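# Slide the reel fully onto the scanner glass

## Task

The reel currently straddles the edge of the scanner's glass. Bring it entirely onto the glass, lying flat and keeping the side that now faces up still facing up. It must stay there by itself, since a position the robot is holding does not count. Afterwards release it and move the grippers away.

## Robot and tools

Robot: two arms named left_arm and right_arm, each ending in a two-finger gripper with a wrist camera (cam_left_wrist, cam_right_wrist, both 504x504 fisheye). The names are labels only and do not refer to sides of any picture. All positions share one scene frame. Its origin is on the table surface midway between the arms, +z is up, +x points out over the table, and left_arm sits toward +y. Positions are in metres. Orientations are quaternions written w first (qw, qx, qy, qz). A gripper's fingers extend along its own +z axis and close along its own y axis. The reported hand point lies between the finger pads, roughly 1 cm back from the tips. Printed positions can be somewhat wrong, more so at long reach, and arms often stop a centimetre or more short of a commanded pose, usually low.

Row format, used by both motion tools: one flat list of 16 numbers covering both arms. The first 8 are left_arm: x, y, z, qw, qx, qy, qz, opening. The next 8 are right_arm in the same order. x, y, z, qw, qx, qy, qz form an absolute target pose in the scene frame, not an offset. Opening runs from -1 (closed) to +1 (fully open, 0.094 m). All 16 numbers are required even if only one arm should move. To hold an arm still, resend the exact pose from the latest result together with the desired opening. To hold a gripper's orientation steady, repeat the same quaternion in every row, since the reported one drifts.

execute_actions(actions): takes a list of up to 15 actions. Each action is a list of up to 15 rows, and each row runs for one 1/30 s step. If an action has fewer than 15 rows, its last row is held for the remaining steps. Each action lasts 0.5 s. On every step the controller limits the target to within 70 mm and 16 degrees of the measured pose, so distant goals take several actions. After an action the arm goes no further than its last limited target. An action is rejected for both arms if any target lies more than 0.6 m from that gripper's starting position along any of the gripper's own axes. A malformed action, or a first action that fails this check, rejects the whole call and nothing moves. An empty list simply returns the current state and images.

move(target, speed, blocking): target is one 16-number row as described above. Each gripper follows a straight path toward its pose, and both paths finish at the same time, lasting 0.5 to 10 s. Anything unfinished after 10 s stops short. speed is the top path speed in m/s, from 0.002 to 0.5 (default 0.25), and rotation is capped at twice that in rad/s. The opening is applied when the move starts. Paths ignore obstacles and the other arm, and a gripper may lag, stray, or overshoot speed when nearly outstretched. Faster moves hit harder, and aiming further past contact pushes harder. The result adds a 'move:' line giving the ending (done, off_target, moving, held, fault), the limits that acted (paced = target clipped; held = some steps blocked, which can be followed by a sudden fast motion), and each gripper's distance to its pose. blocking=false returns after 0.5 s while motion continues. In that case use wait(0) to check and wait or stop before sending anything new.

wait(seconds): 0 to 10 s. Arms keep their last command, and it returns early if a running move ends. stop(): brakes a running move; it needs stopping room, and the fingers keep moving. zoom_image(camera, region): region [x0, y0, x1, y1] in pixels of that camera's latest image, with (0,0) at top left and at most 504x504. finished_scene(scene): ends scene 1 or 2 irreversibly and reports success. The goal must already hold and stay held.

Results: the state line lists each arm's position and quaternion. 'Hand target' lines show where each controller is currently driving. grip_measured gives the finger opening on the command scale, and the last joint value gives it in metres, with about 1 mm of fixed error per gripper. 'pose unreachable' means the clearance check changed or blocked that arm's command. Joint torques are raw drive outputs with offsets and noise, nonzero even in free air. FAULT lines mean an arm has stopped. MOTOR HOT appears from 85 °C; at 100 °C that arm goes limp and drops whatever it holds. Camera calibration (fisheye K, D, T_world_to_cam) is provided, with small errors.

Gripping: to grasp, command an opening about 0.03 below grip_measured, or less for a lighter hold. Pad force is roughly 50-62 N, weaker on very thin parts.

Joint limits (rad), base to gripper: waist ±2.880, shoulder 0 to 3.142, elbow 0 to 3.019, wrist pitch -1.693 to 1.571, wrist yaw ±1.571, wrist roll ±2.094.

Avoid: pushing anything off the table, which fails the task; letting the arms collide or press against each other; drops, slips, slams and hard shoves; and flipping the reel. Random disturbances may tug a held part or nudge loose objects. While you think, the robot holds your last command. Less robot time and smoother, lower-effort motion are better. A good sequence is to look, approach from above, gently slide or lift the reel fully onto the glass, release, raise the gripper, check it rests flat, then finish.

Each tool is called after "Call:" by a JSON object that holds its "api" and its "payload", one argument or row to a line.

## Session

Call:
{"api": "execute_actions", "payload": {
  "actions": []
}}

Scene clock: 0.00 s.
left_arm: end_effector_position=(+0.2663, +0.4887, +0.1115) grip_measured=+1.000 end_effector_quat_wxyz=(+0.026, +0.924, -0.204, +0.322) | right_arm: end_effector_position=(+0.3008, -0.4185, +0.2913) grip_measured=+1.000 end_effector_quat_wxyz=(+0.525, -0.332, +0.760, -0.189)
Joint positions: left_arm=[ 0.981  1.039  0.568 -0.792  0.591 -1.953  0.094] | right_arm=[-0.42   0.311  0.519 -0.681 -0.599 -1.038  0.094]
Joint velocities: left_arm=[-0.005 -0.024  0.002 -0.022  0.007 -0.037  0.   ] | right_arm=[-0.015  0.005  0.002 -0.002  0.037 -0.007  0.   ]
Joint torques (N m, as the arm reports them, + toward a larger angle): no reading
Motor temperatures (°C, as the motors report them): left_arm=[29 27 30 31 31 28] | right_arm=[31 30 27 29 30 31]
Hand target (left_arm): +0.272, +0.495, +0.119; +0.018, +0.922, -0.206, +0.326
Hand target (right_arm): +0.302, -0.419, +0.311; +0.534, -0.334, +0.750, -0.202

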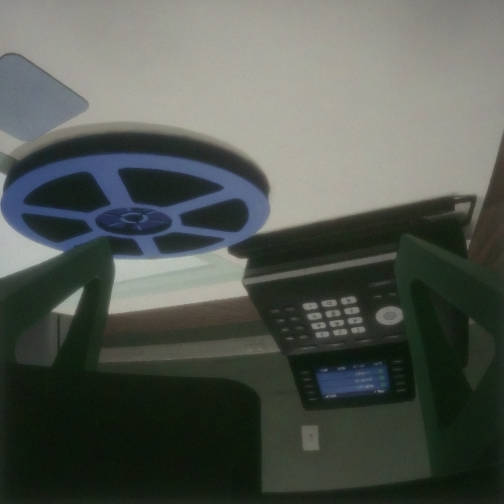

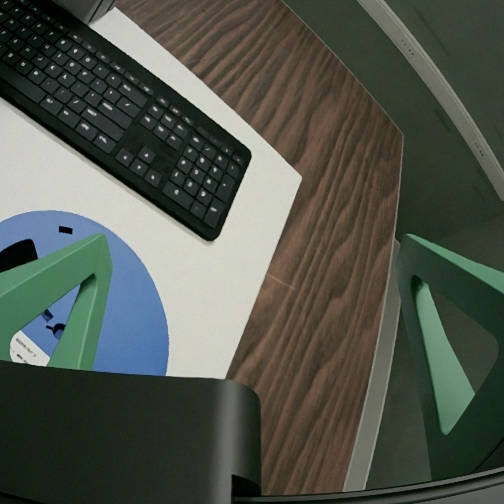

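Call:
{"api": "move", "payload": {
  "target": [0.35,0.25,0.4,0,1,0,0,1, 0.35,-0.25,0.4,0,1,0,0,1]
}}

Scene clock: 8.10 s.
left_arm: end_effector_position=(+0.3436, +0.2533, +0.3823) grip_measured=+1.000 end_effector_quat_wxyz=(+0.202, +0.828, -0.484, +0.199) | right_arm: end_effector_position=(+0.3453, -0.2540, +0.3735) grip_measured=+1.000 end_effector_quat_wxyz=(+0.024, +0.941, -0.299, +0.159)
Joint positions: left_arm=[ 0.172  1.182  1.429 -1.684  0.56  -2.083  0.094] | right_arm=[ 0.645  1.091  1.386 -1.669  0.259 -2.076  0.094]
Joint velocities: left_arm=[-0.024  0.005 -0.007 -0.017  0.051 -0.007  0.   ] | right_arm=[ 0.005 -0.005 -0.007 -0.002  0.066 -0.037  0.   ]
Joint torques (N m, as the arm reports them, + toward a larger angle): left_arm=[-0.05 -5.17 11.83 -0.51  0.26 -0.24] | right_arm=[ 2.04 -5.54 15.82 -0.34  0.23 -0.04]
Motor temperatures (°C, as the motors report them): left_arm=[29 28 34 31 31 28] | right_arm=[31 30 31 29 30 31]
Hand target (left_arm): +0.350, +0.250, +0.400; +0.196, +0.826, -0.487, +0.206
Hand target (right_arm): +0.350, -0.247, +0.397; +0.008, +0.941, -0.289, +0.177
Off the commanded pose (left_arm): 0.019 m, 68 deg; orientation clipped at the last step of the last action.
Off the commanded pose (right_arm): 0.027 m, 40 deg; orientation clipped at the last step of the last action.
joint sent to its limit (left arm) — the command would take joint 4 (wrist pitch) past its lower limit and joint 6 (wrist roll) past its lower limit, so those joints were sent only as far as their limits.
joint sent to its limit (right arm) — the command would take joint 4 (wrist pitch) past its lower limit and joint 6 (wrist roll) past its lower limit, so those joints were sent only as far as their limits.
move: off_target (left_arm, right_arm); limits=paced
camera_calibration (this result's frames):
cam_left_wrist: T_world_to_cam=[[0.877678, 0.457365, -0.143171, -0.361782], [0.291291, -0.27187, 0.917189, -0.377136], [0.380567, -0.846702, -0.371841, 0.350128], [0, 0, 0, 1]] pos_world=[0.294138, 0.359388, 0.4243]
cam_right_wrist: T_world_to_cam=[[0.57497, 0.81662, 0.050417, -0.0115303], [0.461863, -0.37482, 0.803861, -0.550032], [0.675346, -0.43891, -0.592677, -0.00169647], [0, 0, 0, 1]] pos_world=[0.261815, -0.197492, 0.441725]

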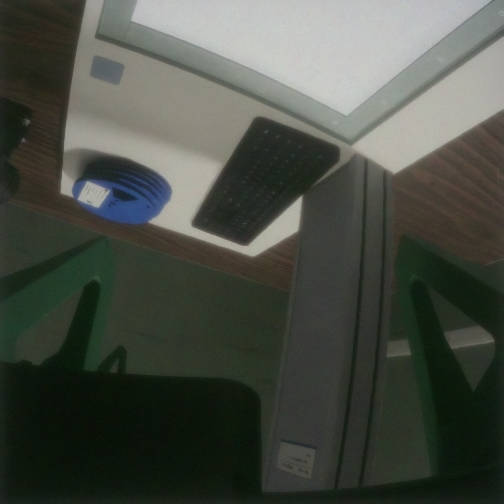

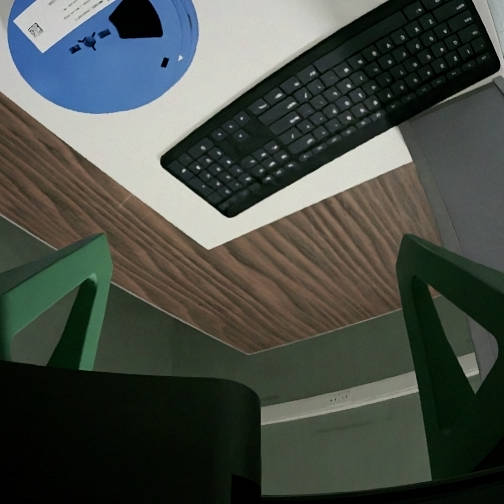

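Call:
{"api": "move", "payload": {
  "target": [0.45,0.15,0.35,0,0.707,-0.707,0,1, 0.4,-0.15,0.35,0,0.707,-0.707,0,1]
}}

Scene clock: 15.57 s.
left_arm: end_effector_position=(+0.4428, +0.1565, +0.3341) grip_measured=+1.000 end_effector_quat_wxyz=(-0.012, +0.712, -0.702, +0.032) | right_arm: end_effector_position=(+0.3929, -0.1603, +0.3243) grip_measured=+1.000 end_effector_quat_wxyz=(-0.021, +0.708, -0.706, +0.008)
Joint positions: left_arm=[-0.241  1.555  1.737 -1.684  0.003 -1.959  0.094] | right_arm=[ 0.69   1.379  1.522 -1.669  0.003 -1.052  0.094]
Joint velocities: left_arm=[ 0.005  0.005  0.002 -0.012 -0.007  0.037  0.   ] | right_arm=[ 0.005 -0.005  0.007  0.007 -0.022  0.095  0.   ]
Joint torques (N m, as the arm reports them, + toward a larger angle): left_arm=[  0.63 -12.23  11.93  -0.52  -0.1   -0.11] | right_arm=[  1.81 -11.06  16.15  -0.53  -0.21   0.13]
Motor temperatures (°C, as the motors report them): left_arm=[29 28 36 31 31 28] | right_arm=[31 31 33 29 30 31]
Hand target (left_arm): +0.450, +0.151, +0.350; -0.019, +0.706, -0.706, +0.044
Hand target (right_arm): +0.398, -0.151, +0.349; -0.049, +0.706, -0.706, +0.013
Off the commanded pose (left_arm): 0.019 m, 4 deg.
Off the commanded pose (right_arm): 0.029 m, 3 deg.
joint sent to its limit (left arm) — the command would take joint 4 (wrist pitch) past its lower limit, so that joint was sent only as far as its limit.
joint sent to its limit (right arm) — the command would take joint 4 (wrist pitch) past its lower limit, so that joint was sent only as far as its limit.
move: off_target (left_arm, right_arm)
camera_calibration (this result's frames):
cam_left_wrist: T_world_to_cam=[[0.997623, 0.022105, 0.0652654, -0.466081], [-0.0224045, -0.791631, 0.610588, -0.0654815], [0.0651632, -0.610599, -0.789254, 0.454737], [0, 0, 0, 1]] pos_world=[0.433874, 0.236128, 0.429304]
cam_right_wrist: T_world_to_cam=[[0.999239, -0.00445739, 0.0387384, -0.407477], [-0.0254385, -0.827448, 0.560965, -0.29963], [0.0295536, -0.561524, -0.826932, 0.288178], [0, 0, 0, 1]] pos_world=[0.391028, -0.0879255, 0.422171]

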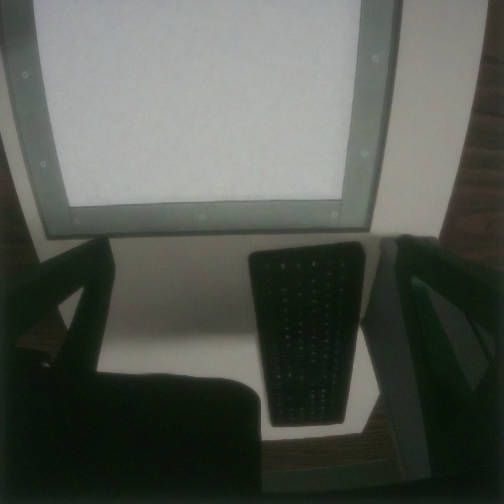

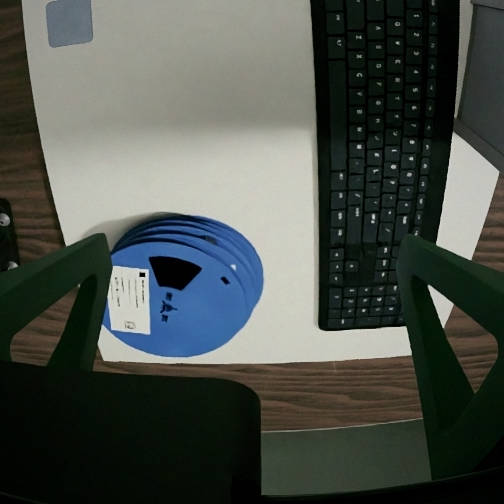

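Call:
{"api": "move", "payload": {
  "target": [0.4,0.4,0.35,0,0.707,-0.707,0,1, 0.4,-0.15,0.35,0,0.707,-0.707,0,1]
}}

Scene clock: 23.10 s.
left_arm: end_effector_position=(+0.4057, +0.4042, +0.3525) grip_measured=+1.000 end_effector_quat_wxyz=(-0.042, +0.713, -0.699, +0.030) | right_arm: end_effector_position=(+0.3929, -0.1602, +0.3243) grip_measured=+1.000 end_effector_quat_wxyz=(-0.021, +0.707, -0.707, +0.007)
Joint positions: left_arm=[ 0.311  1.374  1.59  -1.684  0.    -1.411  0.094] | right_arm=[ 0.69   1.379  1.522 -1.669  0.003 -1.049  0.094]
Joint velocities: left_arm=[-0.015  0.005  0.012 -0.022 -0.007 -0.007  0.   ] | right_arm=[-0.005 -0.015  0.002 -0.007 -0.066  0.037  0.   ]
Joint torques (N m, as the arm reports them, + toward a larger angle): left_arm=[  0.03 -10.     6.96  -0.25  -0.14  -0.03] | right_arm=[  1.66 -10.37  16.39  -0.53  -0.22   0.16]
Motor temperatures (°C, as the motors report them): left_arm=[29 28 37 31 31 28] | right_arm=[31 31 35 29 30 31]
Hand target (left_arm): +0.398, +0.400, +0.349; -0.033, +0.707, -0.706, +0.022
Hand target (right_arm): +0.399, -0.151, +0.349; -0.049, +0.707, -0.706, +0.013
Off the commanded pose (left_arm): 0.008 m, 6 deg.
Off the commanded pose (right_arm): 0.029 m, 3 deg.
joint sent to its limit (left arm) — the command would take joint 4 (wrist pitch) past its lower limit, so that joint was sent only as far as its limit.
joint sent to its limit (right arm) — the command would take joint 4 (wrist pitch) past its lower limit, so that joint was sent only as far as its limit.
move: off_target (left_arm, right_arm)
camera_calibration (this result's frames):
cam_left_wrist: T_world_to_cam=[[0.994208, 0.0252311, 0.104471, -0.449447], [-0.0394051, -0.818782, 0.572751, 0.149726], [0.0999898, -0.57355, -0.813045, 0.602186], [0, 0, 0, 1]] pos_world=[0.392531, 0.479317, 0.450803]
cam_right_wrist: T_world_to_cam=[[0.999233, -0.00712275, 0.0384938, -0.407789], [-0.027496, -0.827624, 0.560608, -0.298688], [0.0278653, -0.561237, -0.827186, 0.289003], [0, 0, 0, 1]] pos_world=[0.391211, -0.0879069, 0.422203]

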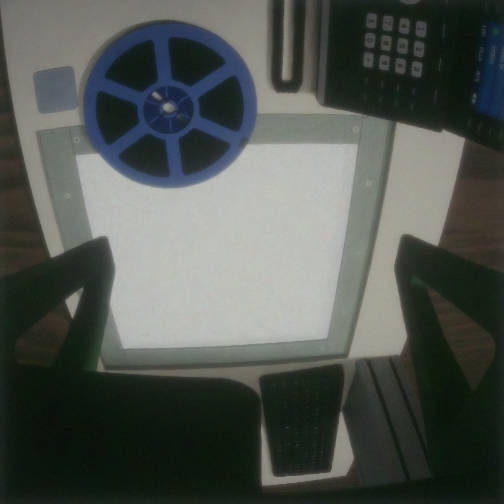

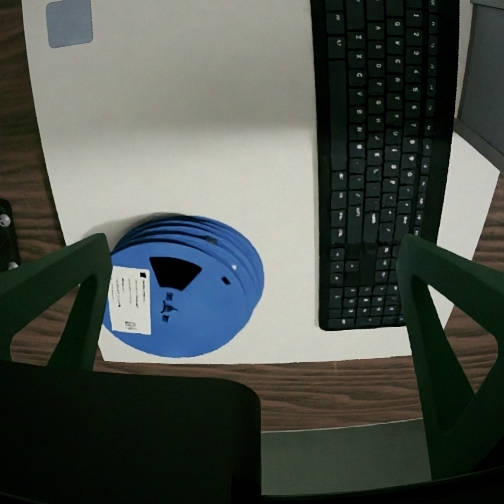

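Call:
{"api": "move", "payload": {
  "target": [0.325,0.5,0.16,0,0.707,-0.707,0,1, 0.4,-0.15,0.35,0,0.707,-0.707,0,1]
}}

Scene clock: 32.57 s.
left_arm: end_effector_position=(+0.3244, +0.4984, +0.1675) grip_measured=+1.000 end_effector_quat_wxyz=(+0.000, +0.710, -0.704, -0.000) | right_arm: end_effector_position=(+0.3929, -0.1602, +0.3243) grip_measured=+1.000 end_effector_quat_wxyz=(-0.021, +0.707, -0.707, +0.007)
Joint positions: left_arm=[ 0.609  1.329  1.061 -1.304  0.    -1.103  0.094] | right_arm=[ 0.69   1.379  1.522 -1.669  0.003 -1.049  0.094]
Joint velocities: left_arm=[ 0.005 -0.015 -0.007 -0.022  0.022 -0.037  0.   ] | right_arm=[-0.015 -0.015 -0.007 -0.012  0.066 -0.051  0.   ]
Joint torques (N m, as the arm reports them, + toward a larger angle): left_arm=[ 1.29 -7.7   6.91  0.94 -0.05  0.  ] | right_arm=[  1.68 -10.19  16.41  -0.59  -0.2    0.16]
Motor temperatures (°C, as the motors report them): left_arm=[29 28 36 31 31 28] | right_arm=[31 31 36 29 30 31]
Hand target (left_arm): +0.326, +0.500, +0.160; +0.001, +0.707, -0.707, -0.001
Hand target (right_arm): +0.399, -0.151, +0.349; -0.049, +0.707, -0.706, +0.013
Off the commanded pose (left_arm): 0.008 m, 1 deg.
Off the commanded pose (right_arm): 0.029 m, 3 deg.
joint sent to its limit (right arm) — the command would take joint 4 (wrist pitch) past its lower limit, so that joint was sent only as far as its limit.
move: off_target (right_arm)
camera_calibration (this result's frames):
cam_left_wrist: T_world_to_cam=[[0.999877, 0.015536, 0.00214966, -0.331496], [0.011294, -0.808317, 0.58864, 0.305323], [0.0108827, -0.588543, -0.808393, 0.549493], [0, 0, 0, 1]] pos_world=[0.322027, 0.575348, 0.265193]
cam_right_wrist: T_world_to_cam=[[0.999233, -0.00712275, 0.0384938, -0.407789], [-0.027496, -0.827624, 0.560608, -0.298688], [0.0278653, -0.561237, -0.827186, 0.289003], [0, 0, 0, 1]] pos_world=[0.391211, -0.0879069, 0.422203]

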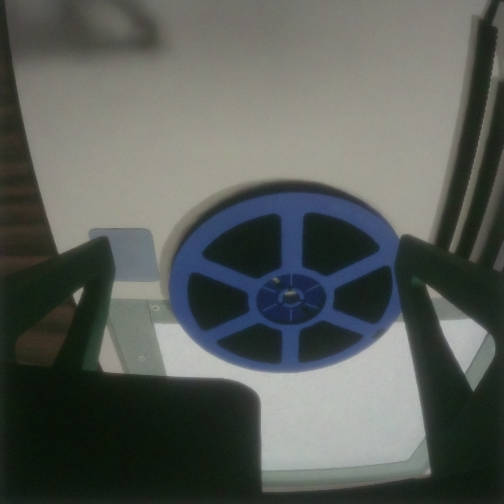

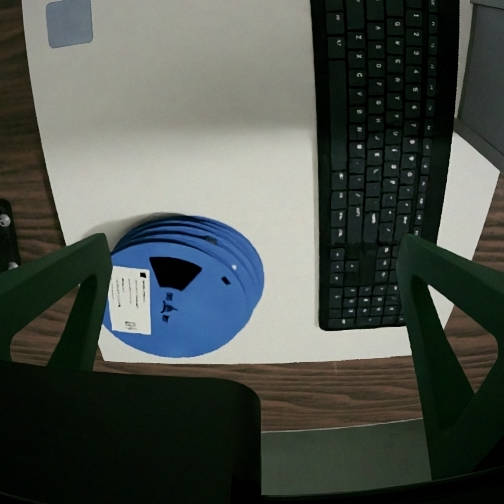

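Call:
{"api": "move", "payload": {
  "target": [0.325,0.5,0.05,0,0.707,-0.707,0,1, 0.4,-0.15,0.35,0,0.707,-0.707,0,1],
  "speed": 0.08
}}

Scene clock: 41.90 s.
left_arm: end_effector_position=(+0.3280, +0.5003, +0.0581) grip_measured=+1.000 end_effector_quat_wxyz=(-0.003, +0.709, -0.705, +0.001) | right_arm: end_effector_position=(+0.3929, -0.1602, +0.3243) grip_measured=+1.000 end_effector_quat_wxyz=(-0.021, +0.707, -0.707, +0.007)
Joint positions: left_arm=[ 0.609  1.464  0.881 -0.981  0.    -1.1    0.094] | right_arm=[ 0.69   1.379  1.522 -1.669  0.003 -1.049  0.094]
Joint velocities: left_arm=[ 0.005 -0.005  0.007  0.002 -0.007  0.022  0.   ] | right_arm=[-0.005 -0.005 -0.017 -0.007 -0.125 -0.007  0.   ]
Joint torques (N m, as the arm reports them, + toward a larger angle): left_arm=[ 0.84 -8.4   5.99  0.94 -0.08 -0.08] | right_arm=[  1.66 -10.49  16.38  -0.54  -0.21   0.15]
Motor temperatures (°C, as the motors report them): left_arm=[29 28 35 31 31 28] | right_arm=[31 31 37 29 30 31]
Hand target (left_arm): +0.326, +0.500, +0.050; +0.000, +0.707, -0.707, -0.000
Hand target (right_arm): +0.399, -0.151, +0.349; -0.049, +0.707, -0.706, +0.013
Off the commanded pose (left_arm): 0.009 m, 0 deg.
Off the commanded pose (right_arm): 0.029 m, 3 deg.
joint sent to its limit (right arm) — the command would take joint 4 (wrist pitch) past its lower limit, so that joint was sent only as far as its limit.
move: off_target (right_arm)
camera_calibration (this result's frames):
cam_left_wrist: T_world_to_cam=[[0.999885, 0.0124666, 0.00863292, -0.333755], [0.00504339, -0.810298, 0.585996, 0.374351], [0.0143006, -0.585885, -0.810268, 0.459819], [0, 0, 0, 1]] pos_world=[0.325253, 0.576898, 0.15609]
cam_right_wrist: T_world_to_cam=[[0.999233, -0.00712275, 0.0384938, -0.407789], [-0.027496, -0.827624, 0.560608, -0.298688], [0.0278653, -0.561237, -0.827186, 0.289003], [0, 0, 0, 1]] pos_world=[0.391211, -0.0879069, 0.422203]

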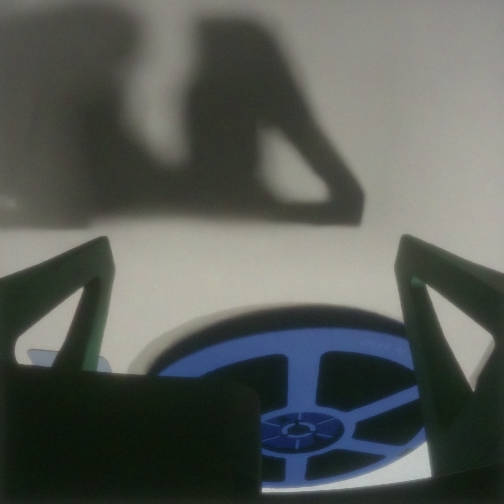

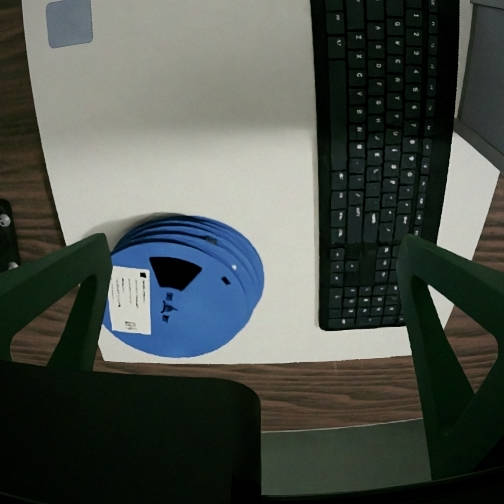

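Call:
{"api": "move", "payload": {
  "target": [0.325,0.5,0.03,0,0.707,-0.707,0,1, 0.4,-0.15,0.35,0,0.707,-0.707,0,1],
  "speed": 0.05
}}

Call:
{"api": "move", "payload": {
  "target": [0.375,0.33,0.03,0,0.707,-0.707,0,1, 0.4,-0.15,0.35,0,0.707,-0.707,0,1],
  "speed": 0.06
}}

Scene clock: 49.50 s.
left_arm: end_effector_position=(+0.3284, +0.5006, +0.0421) grip_measured=+1.000 end_effector_quat_wxyz=(-0.006, +0.709, -0.705, +0.002) | right_arm: end_effector_position=(+0.3929, -0.1602, +0.3243) grip_measured=+1.000 end_effector_quat_wxyz=(-0.021, +0.707, -0.707, +0.007)
Joint positions: left_arm=[ 0.609  1.489  0.857 -0.926 -0.    -1.1    0.094] | right_arm=[ 0.69   1.379  1.522 -1.669  0.003 -1.049  0.094]
Joint velocities: left_arm=[-0.005 -0.005 -0.002  0.007 -0.022  0.007  0.   ] | right_arm=[-0.005 -0.005 -0.002 -0.007 -0.022  0.066  0.   ]
Joint torques (N m, as the arm reports them, + toward a larger angle): left_arm=[ 1.47 -7.36  5.44  1.21 -0.02 -0.1 ] | right_arm=[  1.72 -10.47  16.44  -0.62  -0.21   0.16]
Motor temperatures (°C, as the motors report them): left_arm=[29 28 35 31 31 28] | right_arm=[31 31 37 29 30 31]
Hand target (left_arm): +0.325, +0.500, +0.030; +0.000, +0.707, -0.707, -0.000
Hand target (right_arm): +0.399, -0.151, +0.349; -0.049, +0.707, -0.706, +0.013
Off the commanded pose (left_arm): 0.013 m, 1 deg.
Off the commanded pose (right_arm): 0.029 m, 3 deg.
joint sent to its limit (right arm) — the command would take joint 4 (wrist pitch) past its lower limit, so that joint was sent only as far as its limit.
move: off_target (left_arm, right_arm)
camera_calibration (this result's frames):
cam_left_wrist: T_world_to_cam=[[0.999821, 0.0120484, 0.0146003, -0.3341], [0.00127302, -0.81234, 0.583183, 0.386408], [0.0188868, -0.58306, -0.81221, 0.444119], [0, 0, 0, 1]] pos_world=[0.32516, 0.576868, 0.14025]
cam_right_wrist: T_world_to_cam=[[0.999233, -0.00712275, 0.0384938, -0.407789], [-0.027496, -0.827624, 0.560608, -0.298688], [0.0278653, -0.561237, -0.827186, 0.289003], [0, 0, 0, 1]] pos_world=[0.391211, -0.0879069, 0.422203]

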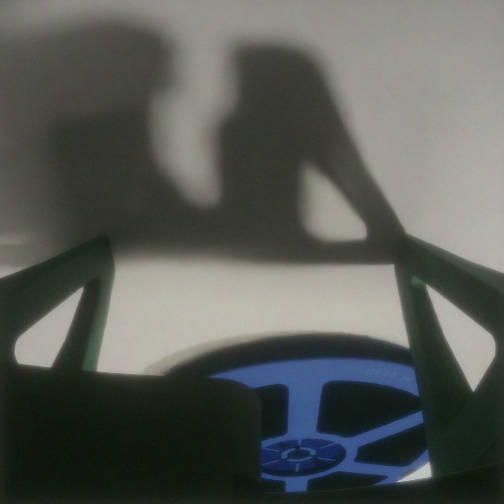

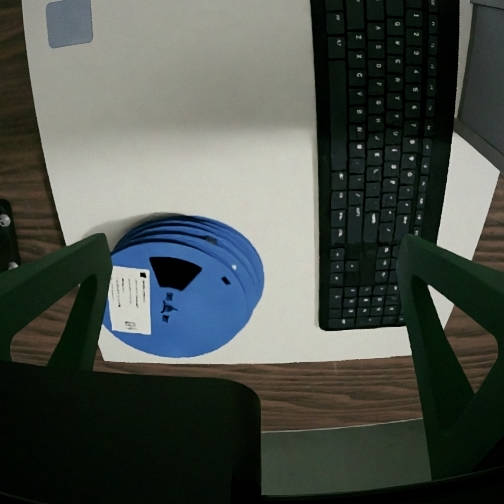

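Scene clock: 52.77 s.
left_arm: end_effector_position=(+0.3678, +0.3361, +0.0417) grip_measured=+1.000 end_effector_quat_wxyz=(-0.007, +0.705, -0.709, +0.001) | right_arm: end_effector_position=(+0.3929, -0.1602, +0.3243) grip_measured=+1.000 end_effector_quat_wxyz=(-0.021, +0.707, -0.707, +0.007)
Joint positions: left_arm=[ 0.143  1.486  0.853 -0.926 -0.008 -1.555  0.094] | right_arm=[ 0.69   1.379  1.522 -1.669  0.003 -1.049  0.094]
Joint velocities: left_arm=[ 0.005 -0.005 -0.002 -0.002 -0.007 -0.095  0.   ] | right_arm=[-0.005 -0.005 -0.007  0.002 -0.051 -0.022  0.   ]
Joint torques (N m, as the arm reports them, + toward a larger angle): left_arm=[-0.47 -6.55  7.57  1.07  0.23 -0.3 ] | right_arm=[  1.53 -10.35  16.37  -0.56  -0.21   0.16]
Motor temperatures (°C, as the motors report them): left_arm=[29 28 34 31 31 28] | right_arm=[31 31 37 29 30 31]
Hand target (left_arm): +0.377, +0.329, +0.030; -0.002, +0.707, -0.707, +0.002
Hand target (right_arm): +0.399, -0.151, +0.349; -0.049, +0.707, -0.706, +0.013
Off the commanded pose (left_arm): 0.015 m, 1 deg.
Off the commanded pose (right_arm): 0.029 m, 3 deg.
joint sent to its limit (right arm) — the command would take joint 4 (wrist pitch) past its lower limit, so that joint was sent only as far as its limit.
move: off_target (left_arm, right_arm)
camera_calibration (this result's frames):
cam_left_wrist: T_world_to_cam=[[0.999893, 0.00139805, 0.0145451, -0.367916], [-0.00732494, -0.813351, 0.581727, 0.256559], [0.0126435, -0.581771, -0.813254, 0.349087], [0, 0, 0, 1]] pos_world=[0.365342, 0.412276, 0.14]
cam_right_wrist: T_world_to_cam=[[0.999233, -0.00712275, 0.0384938, -0.407789], [-0.027496, -0.827624, 0.560608, -0.298688], [0.0278653, -0.561237, -0.827186, 0.289003], [0, 0, 0, 1]] pos_world=[0.391211, -0.0879069, 0.422203]

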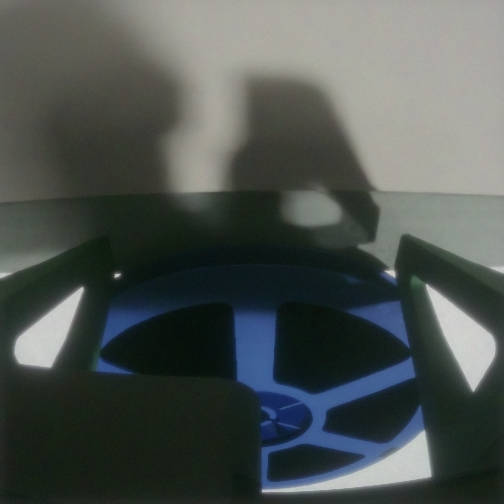

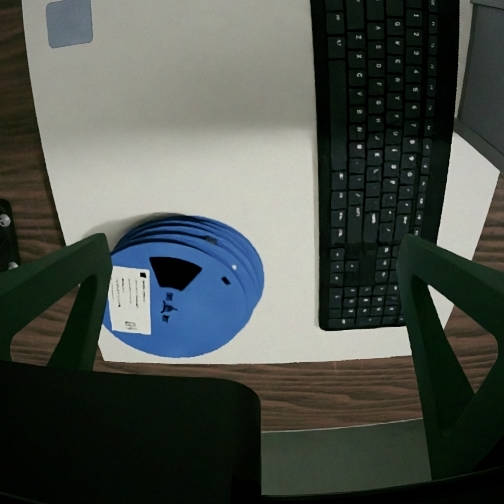

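Call:
{"api": "move", "payload": {
  "target": [0.385,0.295,0.03,0,0.707,-0.707,0,1, 0.4,-0.15,0.35,0,0.707,-0.707,0,1],
  "speed": 0.06
}}

Call:
{"api": "move", "payload": {
  "target": [0.385,0.33,0.3,0,0.707,-0.707,0,1, 0.4,-0.15,0.35,0,0.707,-0.707,0,1],
  "speed": 0.15
}}

Scene clock: 58.63 s.
left_arm: end_effector_position=(+0.3756, +0.3033, +0.0417) grip_measured=+1.000 end_effector_quat_wxyz=(-0.008, +0.705, -0.709, +0.002) | right_arm: end_effector_position=(+0.3929, -0.1602, +0.3243) grip_measured=+1.000 end_effector_quat_wxyz=(-0.021, +0.707, -0.707, +0.007)
Joint positions: left_arm=[ 0.055  1.506  0.875 -0.926 -0.009 -1.642  0.094] | right_arm=[ 0.69   1.379  1.522 -1.669  0.003 -1.049  0.094]
Joint velocities: left_arm=[-0.005 -0.005 -0.007  0.007 -0.051 -0.081  0.   ] | right_arm=[-0.015 -0.015 -0.007  0.007 -0.037 -0.051  0.   ]
Joint torques (N m, as the arm reports them, + toward a larger angle): left_arm=[-0.74 -5.59  7.96  0.85  0.31 -0.3 ] | right_arm=[  1.48 -10.34  16.36  -0.55  -0.22   0.14]
Motor temperatures (°C, as the motors report them): left_arm=[29 28 35 31 31 28] | right_arm=[31 31 38 29 30 31]
Hand target (left_arm): +0.384, +0.295, +0.030; -0.000, +0.707, -0.707, +0.000
Hand target (right_arm): +0.399, -0.151, +0.349; -0.049, +0.707, -0.706, +0.013
Off the commanded pose (left_arm): 0.017 m, 1 deg.
Off the commanded pose (right_arm): 0.029 m, 3 deg.
joint sent to its limit (right arm) — the command would take joint 4 (wrist pitch) past its lower limit, so that joint was sent only as far as its limit.
move: off_target (left_arm, right_arm)
camera_calibration (this result's frames):
cam_left_wrist: T_world_to_cam=[[0.999838, 0.000258848, 0.0179786, -0.375485], [-0.0102453, -0.813496, 0.581481, 0.23102], [0.014776, -0.581571, -0.813362, 0.329057], [0, 0, 0, 1]] pos_world=[0.372929, 0.379401, 0.14006]
cam_right_wrist: T_world_to_cam=[[0.999233, -0.00712275, 0.0384938, -0.407789], [-0.027496, -0.827624, 0.560608, -0.298688], [0.0278653, -0.561237, -0.827186, 0.289003], [0, 0, 0, 1]] pos_world=[0.391211, -0.0879069, 0.422203]

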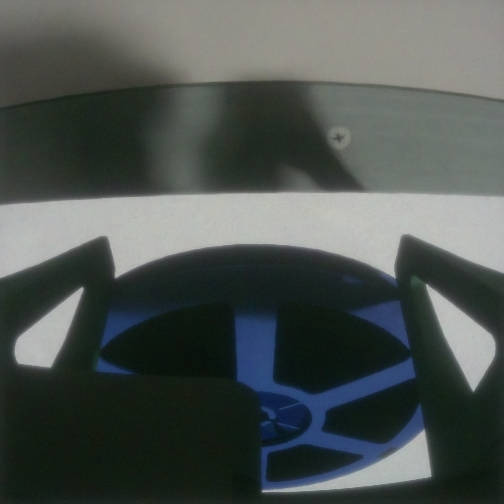

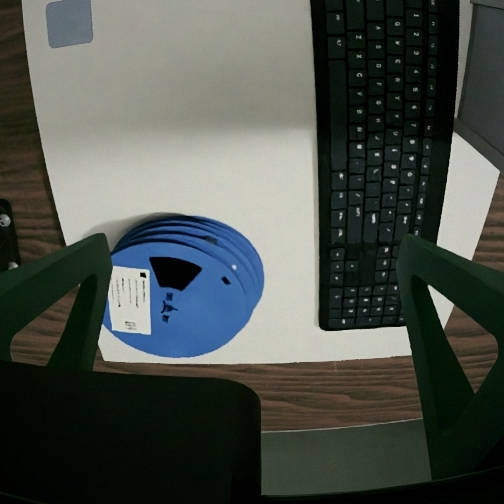

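Scene clock: 60.77 s.
left_arm: end_effector_position=(+0.3745, +0.3270, +0.2829) grip_measured=+1.000 end_effector_quat_wxyz=(+0.009, +0.707, -0.707, -0.011) | right_arm: end_effector_position=(+0.3929, -0.1602, +0.3243) grip_measured=+1.000 end_effector_quat_wxyz=(-0.021, +0.707, -0.707, +0.007)
Joint positions: left_arm=[ 0.12   1.337  1.374 -1.636 -0.003 -1.582  0.094] | right_arm=[ 0.69   1.379  1.522 -1.669  0.003 -1.049  0.094]
Joint velocities: left_arm=[-0.015  0.005 -0.002 -0.007 -0.022  0.081  0.   ] | right_arm=[-0.005 -0.015 -0.027 -0.007  0.007  0.007  0.   ]
Joint torques (N m, as the arm reports them, + toward a larger angle): left_arm=[ 1.2  -9.14 11.32 -0.54  0.06 -0.07] | right_arm=[  1.54 -10.35  16.35  -0.55  -0.2    0.15]
Motor temperatures (°C, as the motors report them): left_arm=[29 28 35 31 31 28] | right_arm=[31 31 37 29 30 31]
Hand target (left_arm): +0.382, +0.330, +0.300; -0.000, +0.707, -0.707, -0.000
Hand target (right_arm): +0.399, -0.151, +0.349; -0.049, +0.707, -0.706, +0.013
Off the commanded pose (left_arm): 0.020 m, 2 deg.
Off the commanded pose (right_arm): 0.029 m, 3 deg.
joint sent to its limit (right arm) — the command would take joint 4 (wrist pitch) past its lower limit, so that joint was sent only as far as its limit.
move: off_target (left_arm, right_arm)
camera_calibration (this result's frames):
cam_left_wrist: T_world_to_cam=[[0.999648, 0.00637457, -0.0257488, -0.368279], [0.020238, -0.810799, 0.584975, 0.096786], [-0.0171482, -0.58529, -0.810642, 0.551383], [0, 0, 0, 1]] pos_world=[0.375646, 0.403541, 0.380874]
cam_right_wrist: T_world_to_cam=[[0.999233, -0.00712275, 0.0384938, -0.407789], [-0.027496, -0.827624, 0.560608, -0.298688], [0.0278653, -0.561237, -0.827186, 0.289003], [0, 0, 0, 1]] pos_world=[0.391211, -0.0879069, 0.422203]

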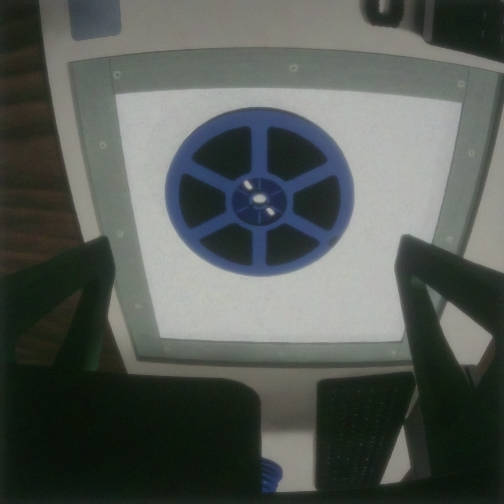

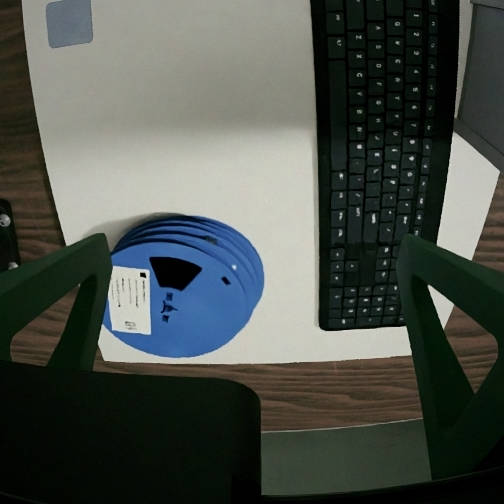

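The reel is fully on the glass.

Call:
{"api": "finished_scene", "payload": {
  "scene": 1
}}

The scene is finished: the task was done.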